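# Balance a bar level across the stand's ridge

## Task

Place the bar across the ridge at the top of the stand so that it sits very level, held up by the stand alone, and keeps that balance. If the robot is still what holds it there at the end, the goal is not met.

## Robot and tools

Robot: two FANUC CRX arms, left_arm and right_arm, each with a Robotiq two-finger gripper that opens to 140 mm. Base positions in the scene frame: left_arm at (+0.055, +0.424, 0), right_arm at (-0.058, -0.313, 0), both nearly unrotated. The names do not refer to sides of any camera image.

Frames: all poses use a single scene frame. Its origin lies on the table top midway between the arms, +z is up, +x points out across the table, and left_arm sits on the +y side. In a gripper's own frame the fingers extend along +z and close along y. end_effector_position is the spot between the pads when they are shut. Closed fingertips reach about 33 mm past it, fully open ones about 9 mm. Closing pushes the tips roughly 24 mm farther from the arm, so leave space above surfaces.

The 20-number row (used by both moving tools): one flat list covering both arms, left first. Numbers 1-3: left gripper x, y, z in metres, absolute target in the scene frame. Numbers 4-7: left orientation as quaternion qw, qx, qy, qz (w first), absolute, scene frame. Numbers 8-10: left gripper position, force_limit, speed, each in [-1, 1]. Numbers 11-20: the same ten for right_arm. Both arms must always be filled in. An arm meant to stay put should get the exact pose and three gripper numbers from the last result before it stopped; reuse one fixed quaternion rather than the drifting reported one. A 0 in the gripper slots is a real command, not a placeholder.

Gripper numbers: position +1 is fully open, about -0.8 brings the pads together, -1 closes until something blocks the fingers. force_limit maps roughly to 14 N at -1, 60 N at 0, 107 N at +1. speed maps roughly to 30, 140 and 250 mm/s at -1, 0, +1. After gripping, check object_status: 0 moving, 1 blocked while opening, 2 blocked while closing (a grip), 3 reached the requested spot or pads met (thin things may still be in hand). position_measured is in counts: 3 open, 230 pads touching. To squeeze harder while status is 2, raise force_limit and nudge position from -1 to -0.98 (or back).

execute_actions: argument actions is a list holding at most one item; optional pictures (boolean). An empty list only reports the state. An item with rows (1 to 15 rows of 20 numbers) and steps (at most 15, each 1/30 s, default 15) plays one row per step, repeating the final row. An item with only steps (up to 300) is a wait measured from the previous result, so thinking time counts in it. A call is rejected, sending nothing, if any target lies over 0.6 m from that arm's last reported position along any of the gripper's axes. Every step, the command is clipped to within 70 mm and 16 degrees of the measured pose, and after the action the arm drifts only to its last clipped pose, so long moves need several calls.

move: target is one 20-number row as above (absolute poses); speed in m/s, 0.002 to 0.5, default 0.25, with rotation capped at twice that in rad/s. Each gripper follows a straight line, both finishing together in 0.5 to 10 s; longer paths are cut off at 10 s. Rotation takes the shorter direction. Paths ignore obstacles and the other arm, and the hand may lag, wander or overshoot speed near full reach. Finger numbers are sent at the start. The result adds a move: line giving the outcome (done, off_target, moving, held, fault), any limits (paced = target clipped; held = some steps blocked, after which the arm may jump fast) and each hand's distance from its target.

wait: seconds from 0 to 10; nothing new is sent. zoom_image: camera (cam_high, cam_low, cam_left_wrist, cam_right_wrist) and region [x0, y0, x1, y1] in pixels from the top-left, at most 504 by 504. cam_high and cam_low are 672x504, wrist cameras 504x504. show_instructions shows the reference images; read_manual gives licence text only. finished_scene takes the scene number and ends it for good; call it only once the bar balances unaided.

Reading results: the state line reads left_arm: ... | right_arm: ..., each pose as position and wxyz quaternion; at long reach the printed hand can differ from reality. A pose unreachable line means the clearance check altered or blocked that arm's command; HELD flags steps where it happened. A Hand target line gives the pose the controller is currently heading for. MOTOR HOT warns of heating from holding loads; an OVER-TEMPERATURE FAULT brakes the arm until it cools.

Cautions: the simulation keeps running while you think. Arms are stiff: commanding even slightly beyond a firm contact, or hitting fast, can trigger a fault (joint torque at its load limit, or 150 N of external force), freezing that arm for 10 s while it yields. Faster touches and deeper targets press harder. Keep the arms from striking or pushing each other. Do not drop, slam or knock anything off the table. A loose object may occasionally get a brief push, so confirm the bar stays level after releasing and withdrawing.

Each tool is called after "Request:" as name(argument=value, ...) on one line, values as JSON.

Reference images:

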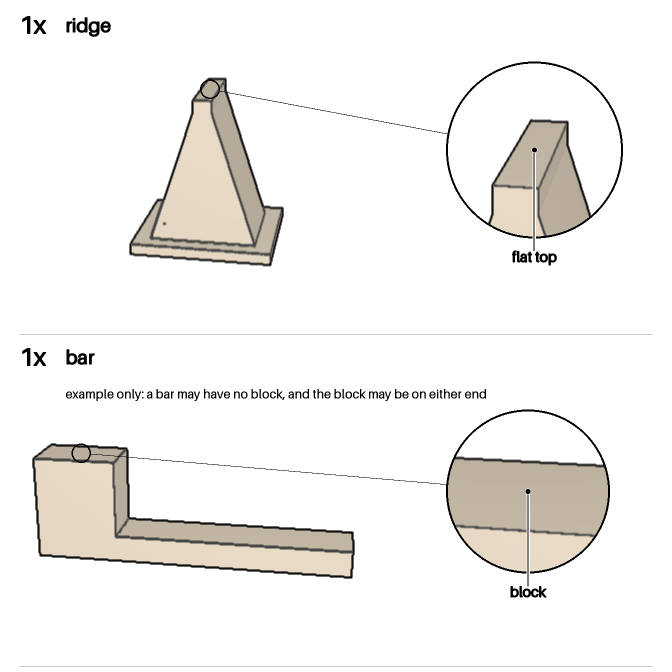

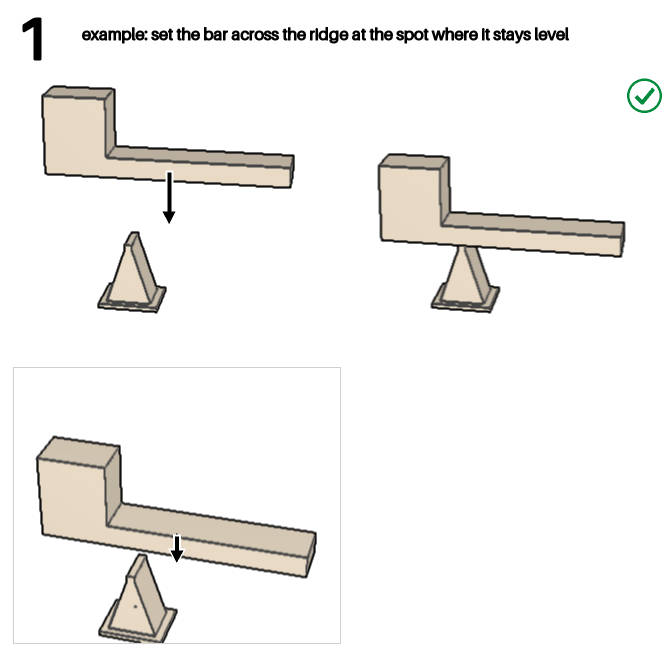

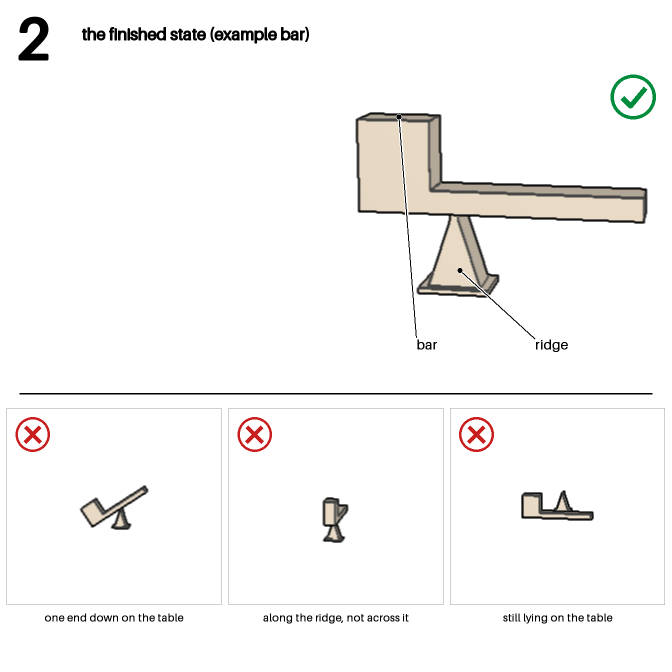

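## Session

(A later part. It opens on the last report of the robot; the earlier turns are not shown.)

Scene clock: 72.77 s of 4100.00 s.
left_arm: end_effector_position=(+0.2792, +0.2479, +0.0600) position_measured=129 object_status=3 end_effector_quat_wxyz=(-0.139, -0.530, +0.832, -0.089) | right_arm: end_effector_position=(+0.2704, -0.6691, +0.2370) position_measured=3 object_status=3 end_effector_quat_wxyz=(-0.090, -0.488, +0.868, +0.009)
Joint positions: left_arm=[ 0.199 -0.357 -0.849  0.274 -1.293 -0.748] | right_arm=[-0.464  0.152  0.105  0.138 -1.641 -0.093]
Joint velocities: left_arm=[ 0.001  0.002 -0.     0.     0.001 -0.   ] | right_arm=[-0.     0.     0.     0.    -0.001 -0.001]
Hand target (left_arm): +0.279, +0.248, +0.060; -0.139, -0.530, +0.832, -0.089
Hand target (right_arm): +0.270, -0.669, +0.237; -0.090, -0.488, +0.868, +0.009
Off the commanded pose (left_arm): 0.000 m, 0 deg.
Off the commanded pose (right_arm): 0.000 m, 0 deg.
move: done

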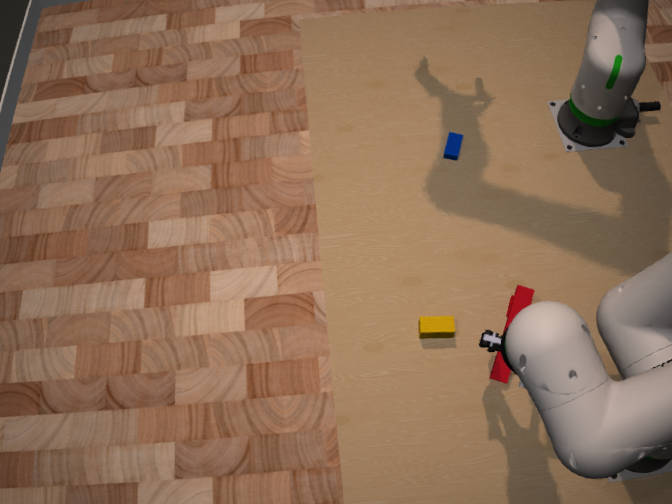

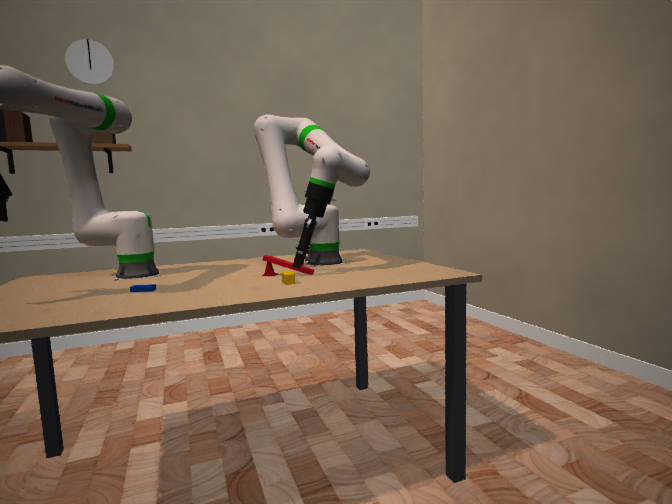

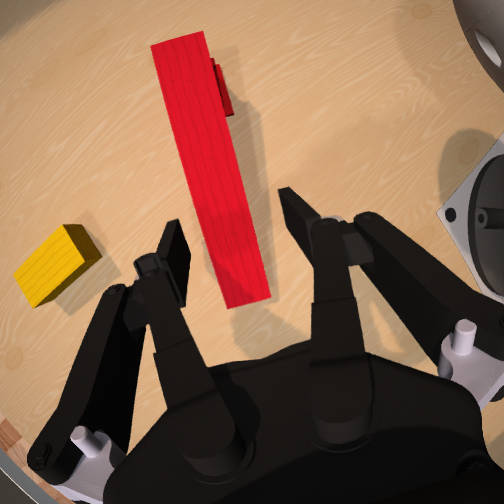

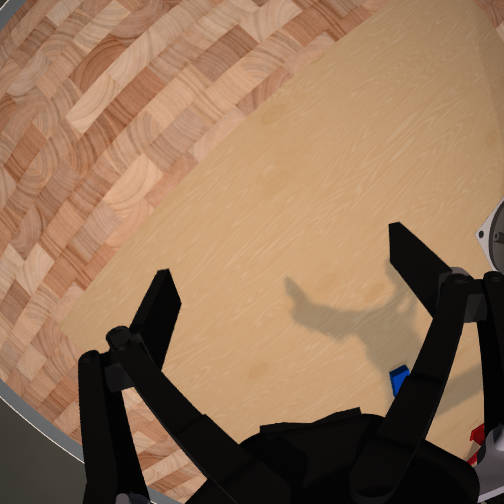

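Shift 4 mm left and a bit down, grip, lift, level.

Request:
move(target=[0.2815,0.2445,0.056,0.139,0.5296,-0.831,0.0886,-0.15,-0.3,-0.5,0.2704,-0.6691,0.237,-0.09,-0.488,0.868,0.009,1,0,0], speed=0.03)

Request:
move(target=[0.2815,0.2445,0.056,0.139,0.5296,-0.831,0.0886,-1,-0.3,-0.5,0.2704,-0.6691,0.237,-0.09,-0.488,0.868,0.009,1,0,0])

Request:
move(target=[0.27,0.22,0.11,0.05,0.537,-0.843,0.03,-1,-0.3,-0.5,0.2704,-0.6691,0.237,-0.09,-0.488,0.868,0.009,1,0,0], speed=0.08)

Request:
move(target=[0.2364,0.1557,0.098,0,0.537,-0.843,0,-1,-0.3,-0.5,0.2704,-0.6691,0.237,-0.09,-0.488,0.868,0.009,1,0,0], speed=0.08)

Request:
zoom_image(camera="cam_low", region=[225, 235, 295, 285])

Scene clock: 77.37 s of 4100.00 s.
left_arm: end_effector_position=(+0.2815, +0.2445, +0.0560) position_measured=148 object_status=3 end_effector_quat_wxyz=(-0.139, -0.530, +0.832, -0.089) | right_arm: end_effector_position=(+0.2704, -0.6691, +0.2370) position_measured=3 object_status=3 end_effector_quat_wxyz=(-0.090, -0.488, +0.868, +0.009)
Joint positions: left_arm=[ 0.184 -0.341 -0.85   0.279 -1.273 -0.739] | right_arm=[-0.464  0.152  0.105  0.138 -1.641 -0.093]
Joint velocities: left_arm=[-0.001  0.    -0.     0.     0.002  0.001] | right_arm=[ 0.    -0.     0.     0.001 -0.001  0.002]
Hand target (left_arm): +0.282, +0.244, +0.056; -0.139, -0.530, +0.832, -0.089
Hand target (right_arm): +0.270, -0.669, +0.237; -0.090, -0.488, +0.868, +0.009
Off the commanded pose (left_arm): 0.000 m, 0 deg.
Off the commanded pose (right_arm): 0.000 m, 0 deg.
After step 90, 0.90 s passed at rest.
move: done

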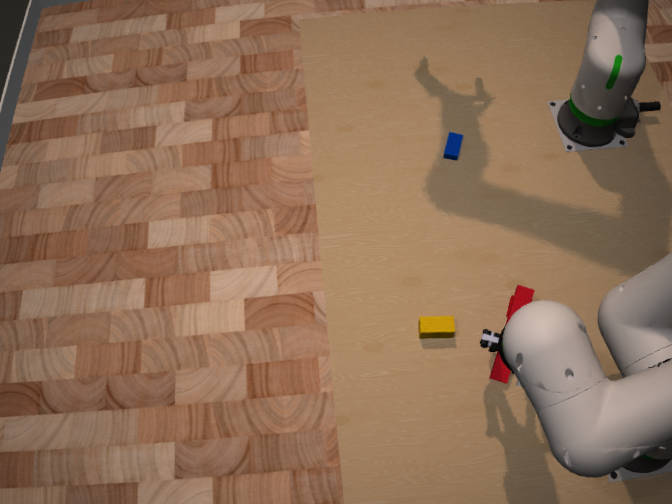

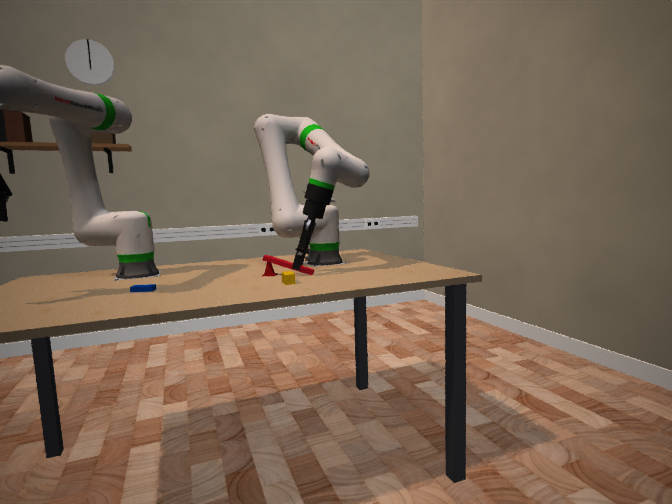

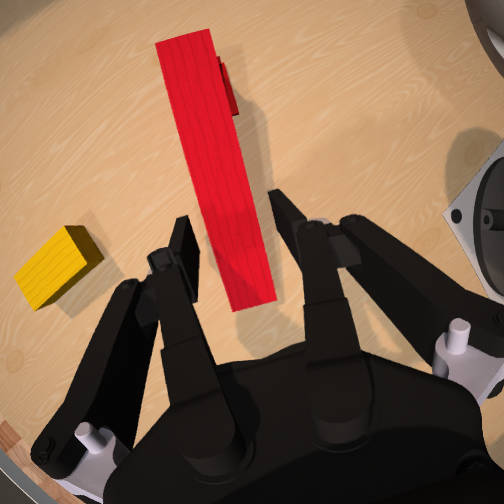

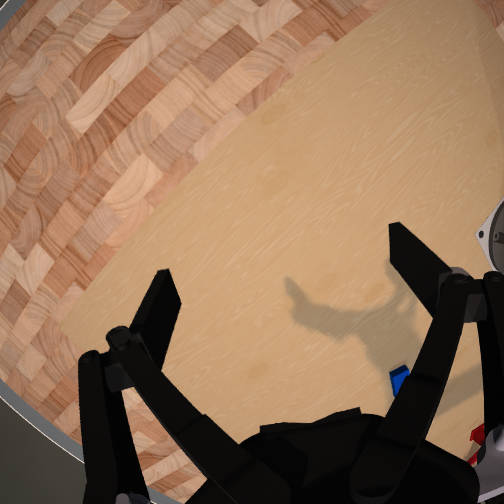

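Scene clock: 78.07 s of 4100.00 s.
left_arm: end_effector_position=(+0.2815, +0.2445, +0.0560) position_measured=184 object_status=2 end_effector_quat_wxyz=(-0.139, -0.530, +0.832, -0.089) | right_arm: end_effector_position=(+0.2704, -0.6691, +0.2370) position_measured=3 object_status=3 end_effector_quat_wxyz=(-0.090, -0.488, +0.868, +0.009)
Joint positions: left_arm=[ 0.184 -0.341 -0.85   0.279 -1.273 -0.739] | right_arm=[-0.464  0.152  0.105  0.138 -1.641 -0.093]
Joint velocities: left_arm=[ 0.    -0.001 -0.    -0.     0.001  0.   ] | right_arm=[ 0.001  0.001 -0.     0.     0.    -0.002]
Hand target (left_arm): +0.282, +0.245, +0.056; -0.139, -0.530, +0.832, -0.089
Hand target (right_arm): +0.270, -0.669, +0.237; -0.090, -0.488, +0.868, +0.009
Off the commanded pose (left_arm): 0.000 m, 0 deg.
Off the commanded pose (right_arm): 0.000 m, 0 deg.
move: done

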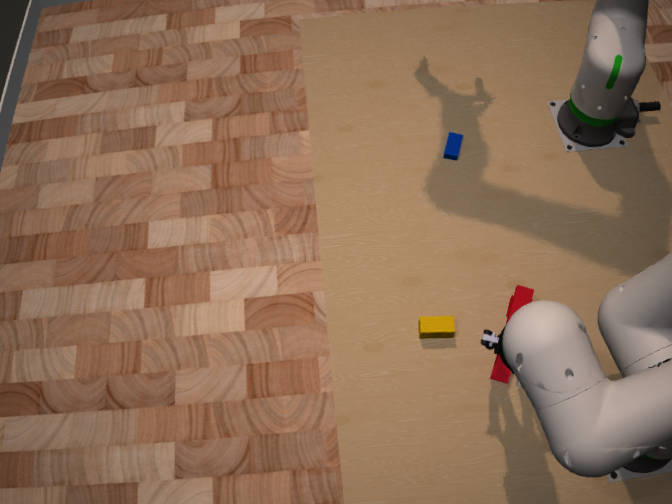

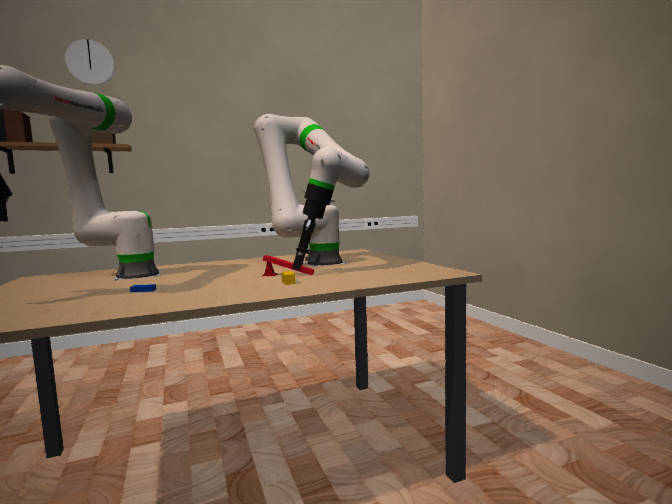

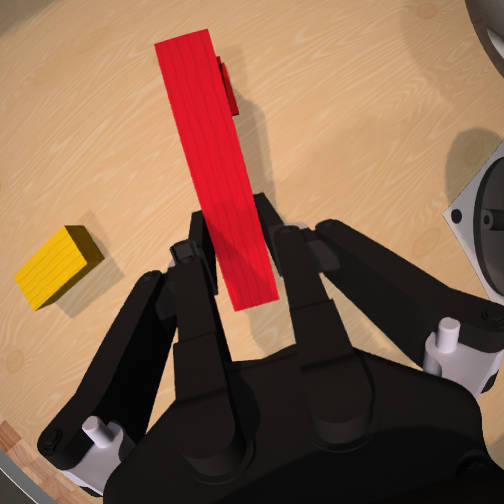

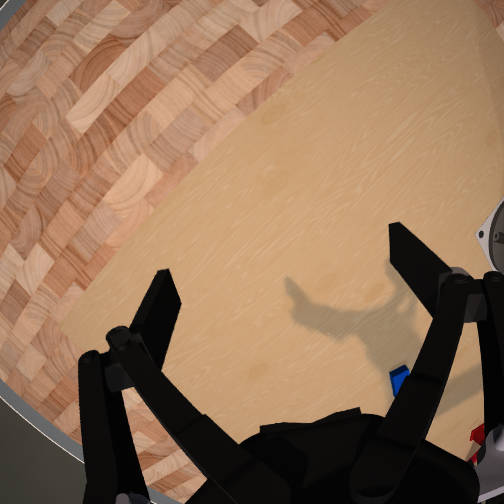

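Scene clock: 79.73 s of 4100.00 s.
left_arm: end_effector_position=(+0.2700, +0.2202, +0.1101) position_measured=184 object_status=2 end_effector_quat_wxyz=(-0.050, -0.537, +0.842, -0.030) | right_arm: end_effector_position=(+0.2704, -0.6691, +0.2370) position_measured=3 object_status=3 end_effector_quat_wxyz=(-0.090, -0.488, +0.868, +0.009)
Joint positions: left_arm=[-0.159 -0.412 -0.672  0.114 -1.347 -0.312] | right_arm=[-0.464  0.152  0.105  0.138 -1.641 -0.093]
Joint velocities: left_arm=[-0.006  0.002  0.004 -0.003 -0.001  0.008] | right_arm=[ 0.  0.  0.  0. -0. -0.]
Hand target (left_arm): +0.270, +0.220, +0.110; -0.050, -0.537, +0.842, -0.030
Hand target (right_arm): +0.270, -0.669, +0.237; -0.090, -0.488, +0.868, +0.009
Off the commanded pose (left_arm): 0.000 m, 0 deg.
Off the commanded pose (right_arm): 0.000 m, 0 deg.
move: done

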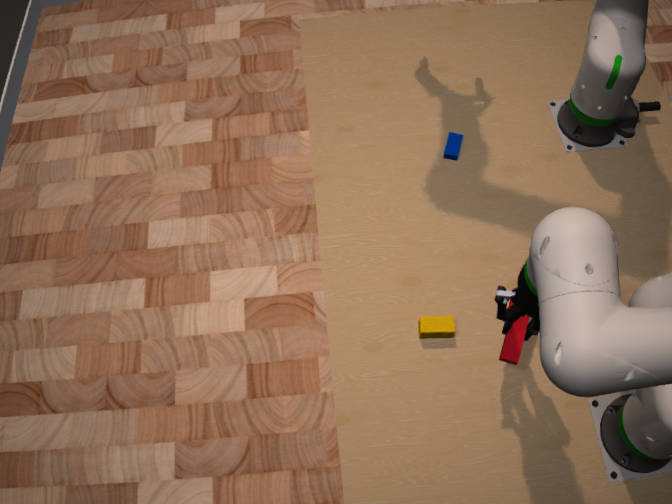

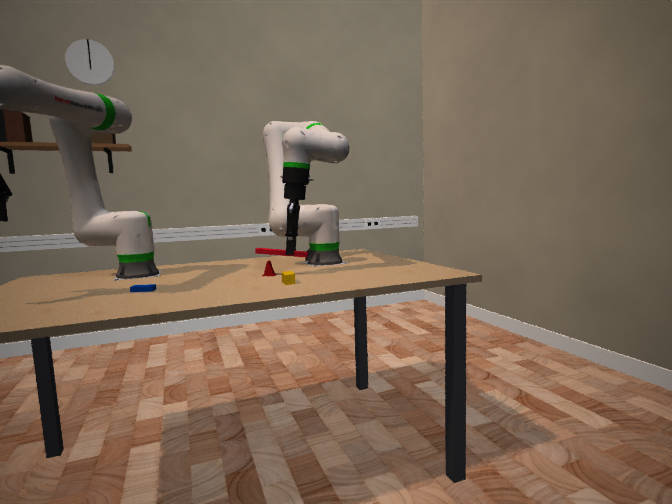

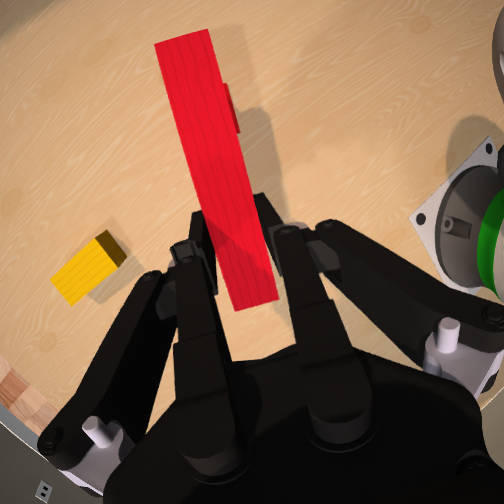

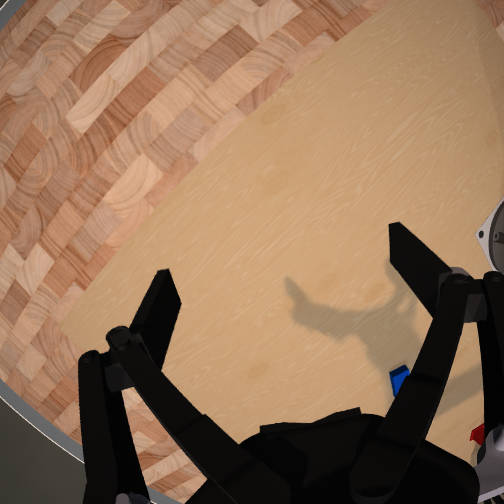

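Scene clock: 81.03 s of 4100.00 s.
left_arm: end_effector_position=(+0.2367, +0.1558, +0.0982) position_measured=184 object_status=2 end_effector_quat_wxyz=(+0.000, -0.537, +0.843, -0.000) | right_arm: end_effector_position=(+0.2704, -0.6691, +0.2370) position_measured=3 object_status=3 end_effector_quat_wxyz=(-0.090, -0.488, +0.868, +0.009)
Joint positions: left_arm=[-0.57  -0.288 -0.579  0.    -1.279  0.125] | right_arm=[-0.464  0.152  0.105  0.138 -1.641 -0.093]
Joint velocities: left_arm=[-0.004  0.002  0.002 -0.002 -0.003  0.005] | right_arm=[-0.     0.     0.    -0.     0.001  0.   ]
Hand target (left_arm): +0.237, +0.156, +0.098; +0.000, -0.537, +0.843, -0.000
Hand target (right_arm): +0.270, -0.669, +0.237; -0.090, -0.488, +0.868, +0.009
Off the commanded pose (left_arm): 0.000 m, 0 deg.
Off the commanded pose (right_arm): 0.000 m, 0 deg.
move: done

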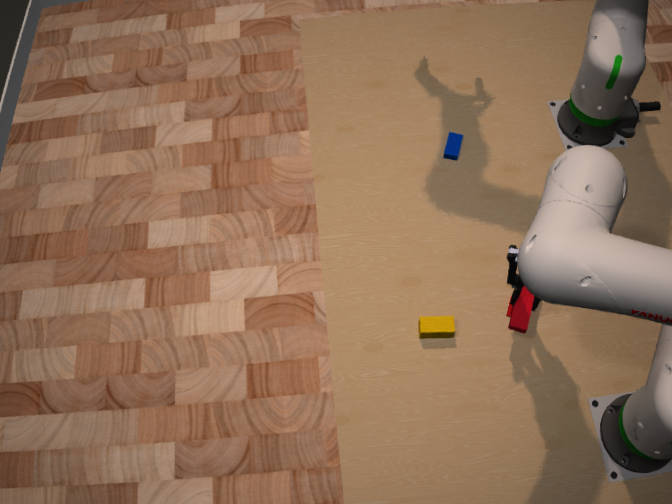

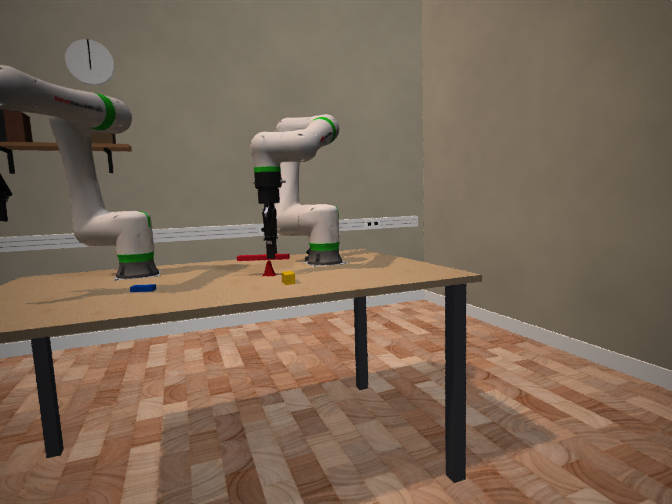

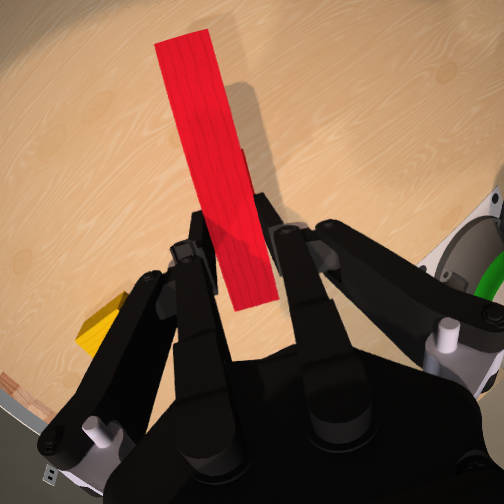

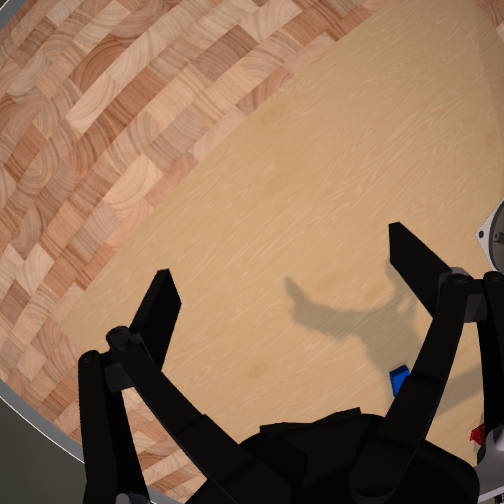

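Region (225, 235, 295, 285) of cam_low's 672x504 image, scaled by 7.200, with more detail than that image has; it fills the top 360 rows of this view, and the rest is white.

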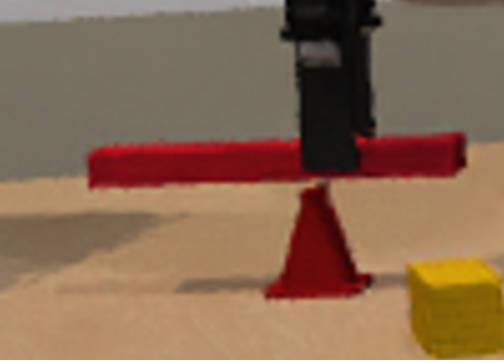

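Request:
move(target=[0.2364,0.1557,0.0925,0.0067,0.537,-0.843,0.0043,-1,-0.3,-0.5,0.2704,-0.6691,0.237,-0.09,-0.488,0.868,0.009,1,0,0], speed=0.008)

Request:
execute_actions(actions=[{"rows":[[0.2364,0.1557,0.0925,0.0067,0.537,-0.843,0.0043,-0.41,-0.3,-0.5,0.2704,-0.6691,0.237,-0.09,-0.488,0.868,0.009,1,0,0],[0.2364,0.1557,0.0925,0.0067,0.537,-0.843,0.0043,-0.41,-0.3,-0.5,0.2704,-0.6691,0.237,-0.09,-0.488,0.868,0.009,1,0,0],[0.2364,0.1557,0.0925,0.0067,0.537,-0.843,0.0043,-0.41,-0.3,-0.5,0.2704,-0.6691,0.237,-0.09,-0.488,0.868,0.009,1,0,0],[0.2364,0.1557,0.0925,0.0067,0.537,-0.843,0.0043,-1,-0.3,-0.5,0.2704,-0.6691,0.237,-0.09,-0.488,0.868,0.009,1,0,0]],"steps":12}])

Request:
zoom_image(camera="cam_low", region=[225, 235, 295, 285])

Scene clock: 87.13 s of 4100.00 s.
left_arm: end_effector_position=(+0.2364, +0.1557, +0.0925) position_measured=184 object_status=2 end_effector_quat_wxyz=(-0.007, -0.537, +0.843, -0.004) | right_arm: end_effector_position=(+0.2704, -0.6691, +0.2370) position_measured=3 object_status=3 end_effector_quat_wxyz=(-0.090, -0.488, +0.868, +0.009)
Joint positions: left_arm=[-0.552 -0.291 -0.6    0.017 -1.26   0.102] | right_arm=[-0.464  0.152  0.105  0.138 -1.641 -0.093]
Joint velocities: left_arm=[ 0.001 -0.001 -0.001 -0.     0.001 -0.001] | right_arm=[ 0.001  0.001 -0.     0.    -0.001 -0.   ]
Hand target (left_arm): +0.236, +0.156, +0.092; -0.007, -0.537, +0.843, -0.004
Hand target (right_arm): +0.270, -0.669, +0.237; -0.090, -0.488, +0.868, +0.009
Off the commanded pose (left_arm): 0.000 m, 0 deg.
Off the commanded pose (right_arm): 0.000 m, 0 deg.
After step 90, 1.90 s passed at rest.
move: done

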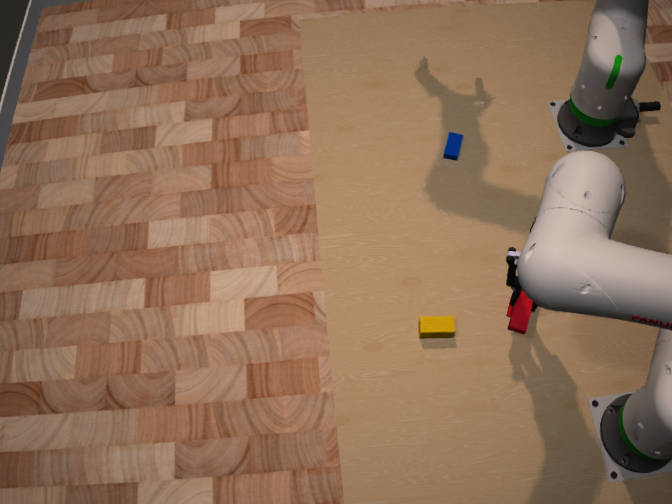

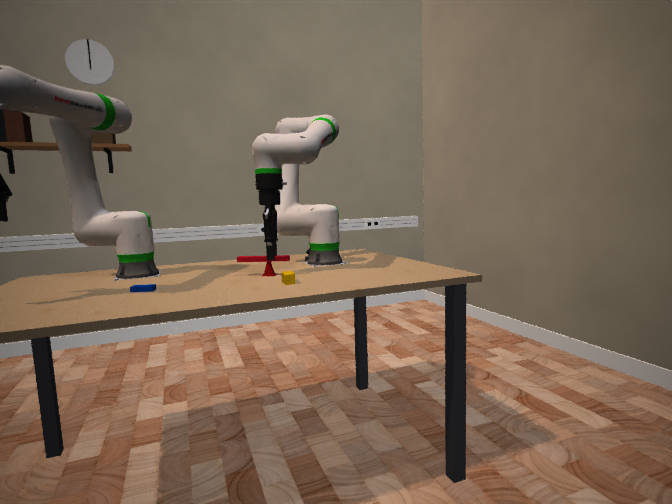

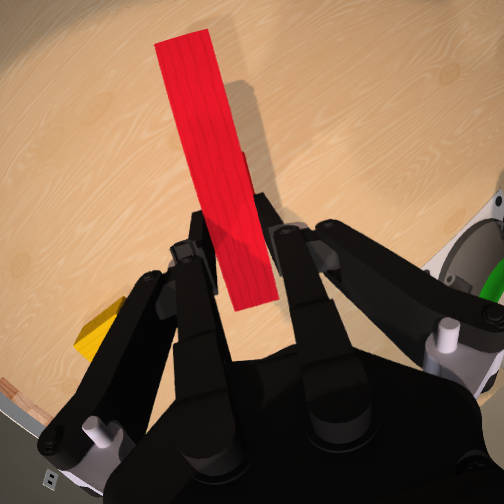

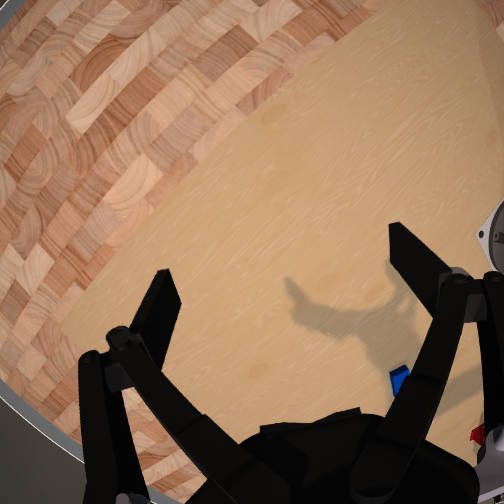

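Scene clock: 87.53 s of 4100.00 s.
left_arm: end_effector_position=(+0.2364, +0.1557, +0.0925) position_measured=184 object_status=0 end_effector_quat_wxyz=(-0.007, -0.537, +0.843, -0.004) | right_arm: end_effector_position=(+0.2704, -0.6691, +0.2370) position_measured=3 object_status=3 end_effector_quat_wxyz=(-0.090, -0.488, +0.868, +0.009)
Joint positions: left_arm=[-0.552 -0.291 -0.6    0.017 -1.26   0.102] | right_arm=[-0.464  0.152  0.105  0.138 -1.641 -0.093]
Joint velocities: left_arm=[-0.    -0.001  0.     0.     0.001 -0.002] | right_arm=[ 0.     0.     0.     0.    -0.001  0.001]
Hand target (left_arm): +0.236, +0.156, +0.092; -0.007, -0.537, +0.843, -0.004
Hand target (right_arm): +0.270, -0.669, +0.237; -0.090, -0.488, +0.868, +0.009
Off the commanded pose (left_arm): 0.000 m, 0 deg.
Off the commanded pose (right_arm): 0.000 m, 0 deg.
Steps of this call (steps 1 to 12: all 12 steps of this action). Readings (end_effector_position | what the end effector reports):
1: left_arm (+0.2364, +0.1557, +0.0925) | right_arm (+0.2704, -0.6691, +0.2370) | left_arm position_measured=184 object_status=0 | right_arm position_measured=3 object_status=3
2: left_arm (+0.2364, +0.1557, +0.0925) | right_arm (+0.2704, -0.6691, +0.2370) | left_arm position_measured=184 object_status=0 | right_arm position_measured=3 object_status=3
4: left_arm (+0.2364, +0.1557, +0.0925) | right_arm (+0.2704, -0.6691, +0.2370) | left_arm position_measured=181 object_status=0 | right_arm position_measured=3 object_status=3
8: left_arm (+0.2364, +0.1557, +0.0925) | right_arm (+0.2704, -0.6691, +0.2370) | left_arm position_measured=184 object_status=0 | right_arm position_measured=3 object_status=3
12: the state above

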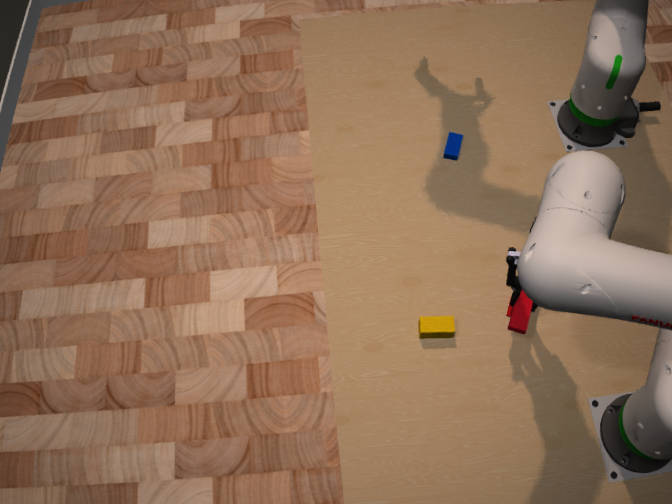

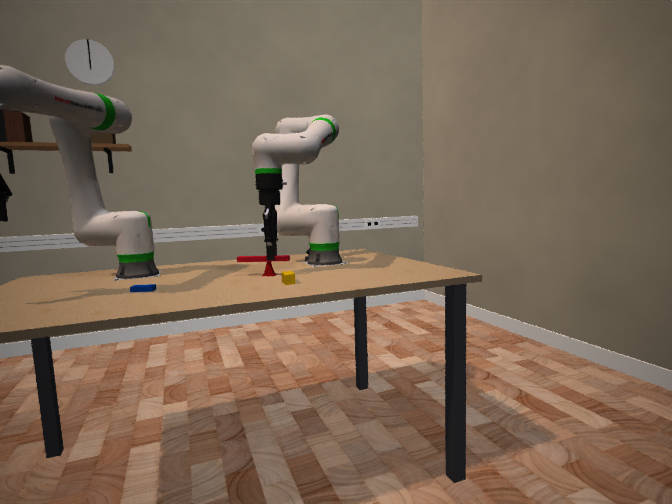

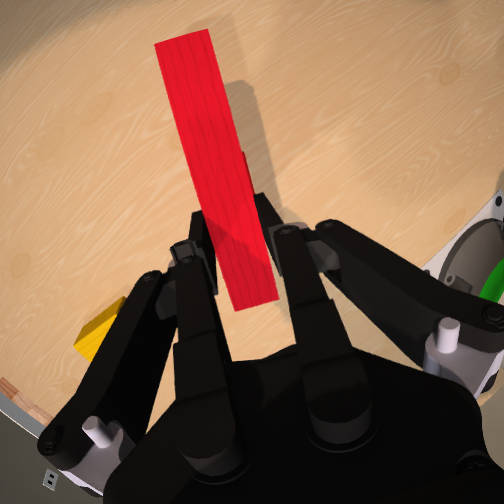

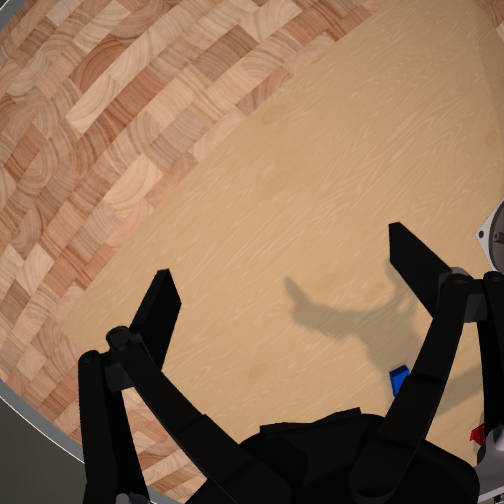

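Region (225, 235, 295, 285) of cam_low's 672x504 image, scaled by 7.200, with more detail than that image has; it fills the top 360 rows of this view, and the rest is white.

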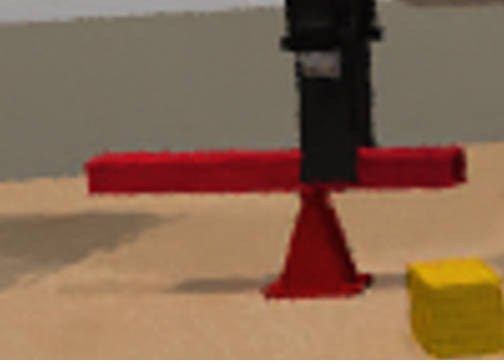

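No motion; perhaps lucky. Longer pulse.

Request:
execute_actions(actions=[{"rows":[[0.2364,0.1557,0.0925,0.0067,0.537,-0.843,0.0043,-0.4,-0.3,-0.5,0.2704,-0.6691,0.237,-0.09,-0.488,0.868,0.009,1,0,0],[0.2364,0.1557,0.0925,0.0067,0.537,-0.843,0.0043,-0.4,-0.3,-0.5,0.2704,-0.6691,0.237,-0.09,-0.488,0.868,0.009,1,0,0],[0.2364,0.1557,0.0925,0.0067,0.537,-0.843,0.0043,-0.4,-0.3,-0.5,0.2704,-0.6691,0.237,-0.09,-0.488,0.868,0.009,1,0,0],[0.2364,0.1557,0.0925,0.0067,0.537,-0.843,0.0043,-0.4,-0.3,-0.5,0.2704,-0.6691,0.237,-0.09,-0.488,0.868,0.009,1,0,0],[0.2364,0.1557,0.0925,0.0067,0.537,-0.843,0.0043,-0.4,-0.3,-0.5,0.2704,-0.6691,0.237,-0.09,-0.488,0.868,0.009,1,0,0],[0.2364,0.1557,0.0925,0.0067,0.537,-0.843,0.0043,-0.4,-0.3,-0.5,0.2704,-0.6691,0.237,-0.09,-0.488,0.868,0.009,1,0,0],[0.2364,0.1557,0.0925,0.0067,0.537,-0.843,0.0043,-1,-0.3,-0.5,0.2704,-0.6691,0.237,-0.09,-0.488,0.868,0.009,1,0,0]],"steps":14}])

Request:
zoom_image(camera="cam_low", region=[225, 235, 295, 285])

Scene clock: 93.07 s of 4100.00 s.
left_arm: end_effector_position=(+0.2364, +0.1557, +0.0925) position_measured=184 object_status=0 end_effector_quat_wxyz=(-0.007, -0.537, +0.843, -0.004) | right_arm: end_effector_position=(+0.2704, -0.6691, +0.2370) position_measured=3 object_status=3 end_effector_quat_wxyz=(-0.090, -0.488, +0.868, +0.009)
Joint positions: left_arm=[-0.552 -0.291 -0.6    0.017 -1.26   0.102] | right_arm=[-0.464  0.152  0.105  0.138 -1.641 -0.093]
Joint velocities: left_arm=[-0.  0. -0. -0.  0. -0.] | right_arm=[ 0.  0.  0.  0.  0. -0.]
Hand target (left_arm): +0.236, +0.156, +0.092; -0.007, -0.537, +0.843, -0.004
Hand target (right_arm): +0.270, -0.669, +0.237; -0.090, -0.488, +0.868, +0.009
Off the commanded pose (left_arm): 0.000 m, 0 deg.
Off the commanded pose (right_arm): 0.000 m, 0 deg.
Steps of this call (steps 1 to 90: nothing new was sent; then 2.07 s passed at rest; steps 91 to 104: all 14 steps of this action). Readings (end_effector_position | what the end effector reports):
91: left_arm (+0.2364, +0.1557, +0.0925) | right_arm (+0.2704, -0.6691, +0.2370) | left_arm position_measured=184 object_status=0 | right_arm position_measured=3 object_status=3
92: left_arm (+0.2364, +0.1557, +0.0925) | right_arm (+0.2704, -0.6691, +0.2370) | left_arm position_measured=184 object_status=0 | right_arm position_measured=3 object_status=3
94: left_arm (+0.2364, +0.1557, +0.0925) | right_arm (+0.2704, -0.6691, +0.2370) | left_arm position_measured=179 object_status=0 | right_arm position_measured=3 object_status=3
98: left_arm (+0.2364, +0.1557, +0.0925) | right_arm (+0.2704, -0.6691, +0.2370) | left_arm position_measured=181 object_status=0 | right_arm position_measured=3 object_status=3
104: the state above

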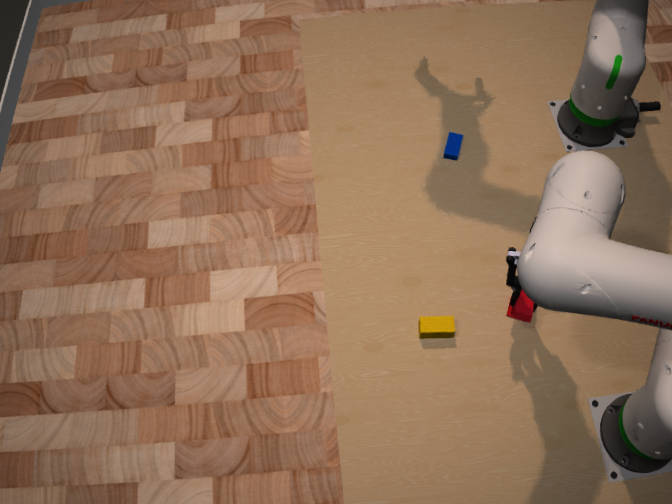

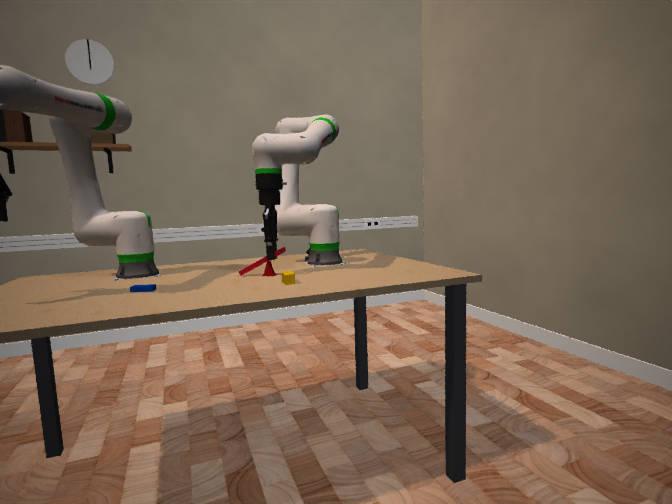

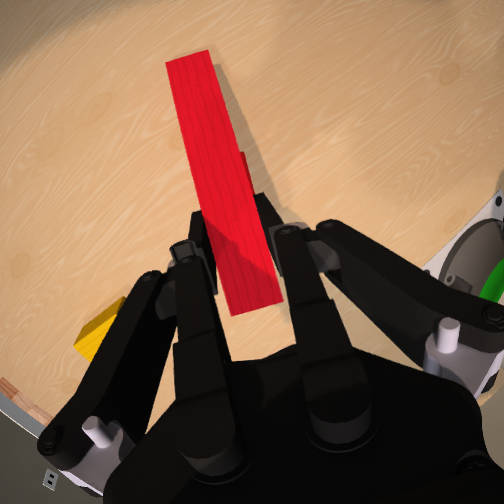

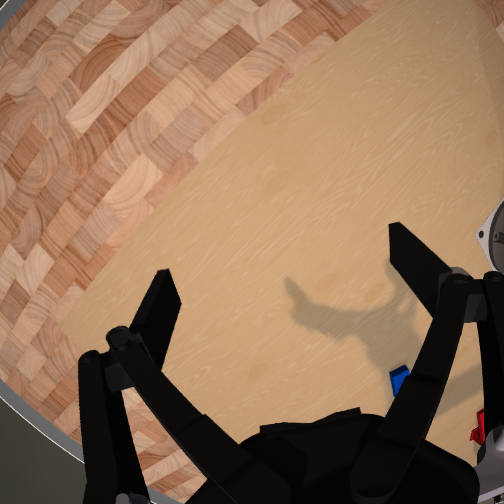

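Region (225, 235, 295, 285) of cam_low's 672x504 image, scaled by 7.200, with more detail than that image has; it fills the top 360 rows of this view, and the rest is white.

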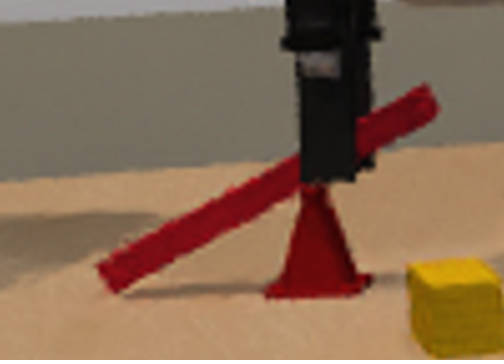

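Request:
move(target=[0.2474,0.1793,0.106,0.204,0.521,-0.818,0.130,-1,-0.3,-0.5,0.2704,-0.6691,0.237,-0.09,-0.488,0.868,0.009,1,0,0], speed=0.1)

Request:
zoom_image(camera="cam_low", region=[235, 235, 305, 285])

Scene clock: 99.90 s of 4100.00 s.
left_arm: end_effector_position=(+0.2470, +0.1790, +0.1057) position_measured=184 object_status=2 end_effector_quat_wxyz=(-0.204, -0.521, +0.819, -0.130) | right_arm: end_effector_position=(+0.2704, -0.6691, +0.2370) position_measured=3 object_status=3 end_effector_quat_wxyz=(-0.090, -0.488, +0.868, +0.009)
Joint positions: left_arm=[ 0.091 -0.393 -0.853  0.422 -1.393 -0.672] | right_arm=[-0.464  0.152  0.105  0.138 -1.641 -0.093]
Joint velocities: left_arm=[ 0.004  0.001 -0.001  0.002 -0.001 -0.004] | right_arm=[-0.001  0.     0.    -0.001 -0.     0.   ]
Hand target (left_arm): +0.247, +0.179, +0.106; -0.204, -0.521, +0.819, -0.130
Hand target (right_arm): +0.270, -0.669, +0.237; -0.090, -0.488, +0.868, +0.009
Off the commanded pose (left_arm): 0.001 m, 0 deg.
Off the commanded pose (right_arm): 0.000 m, 0 deg.
After step 90, 1.13 s passed at rest.
move: done

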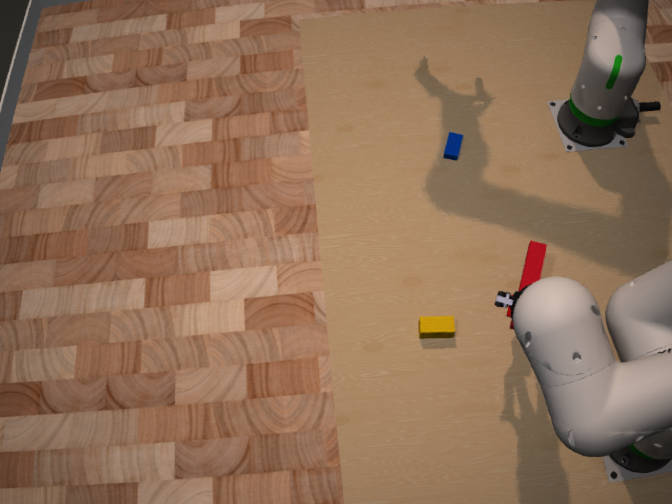

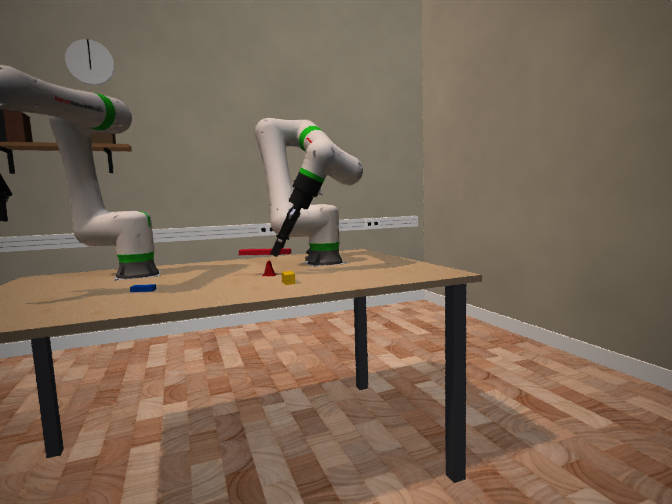

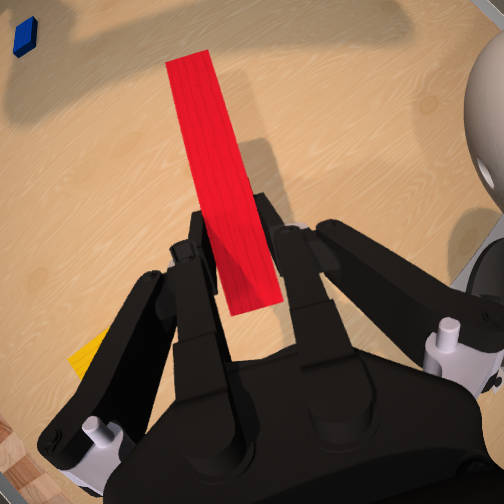

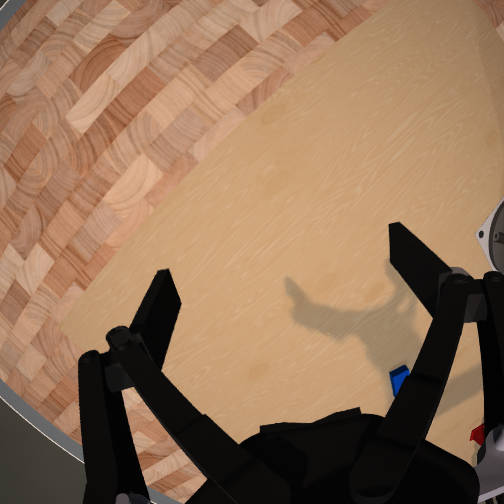

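Region (235, 235, 305, 285) of cam_low's 672x504 image, scaled by 7.200, with more detail than that image has; it fills the top 360 rows of this view, and the rest is white.

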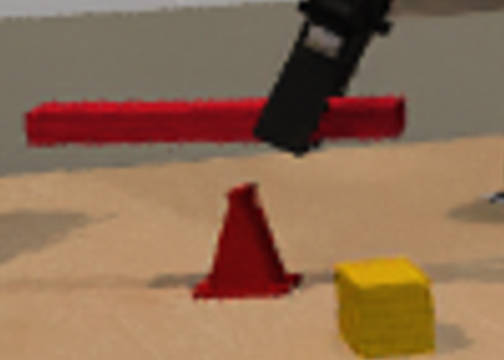

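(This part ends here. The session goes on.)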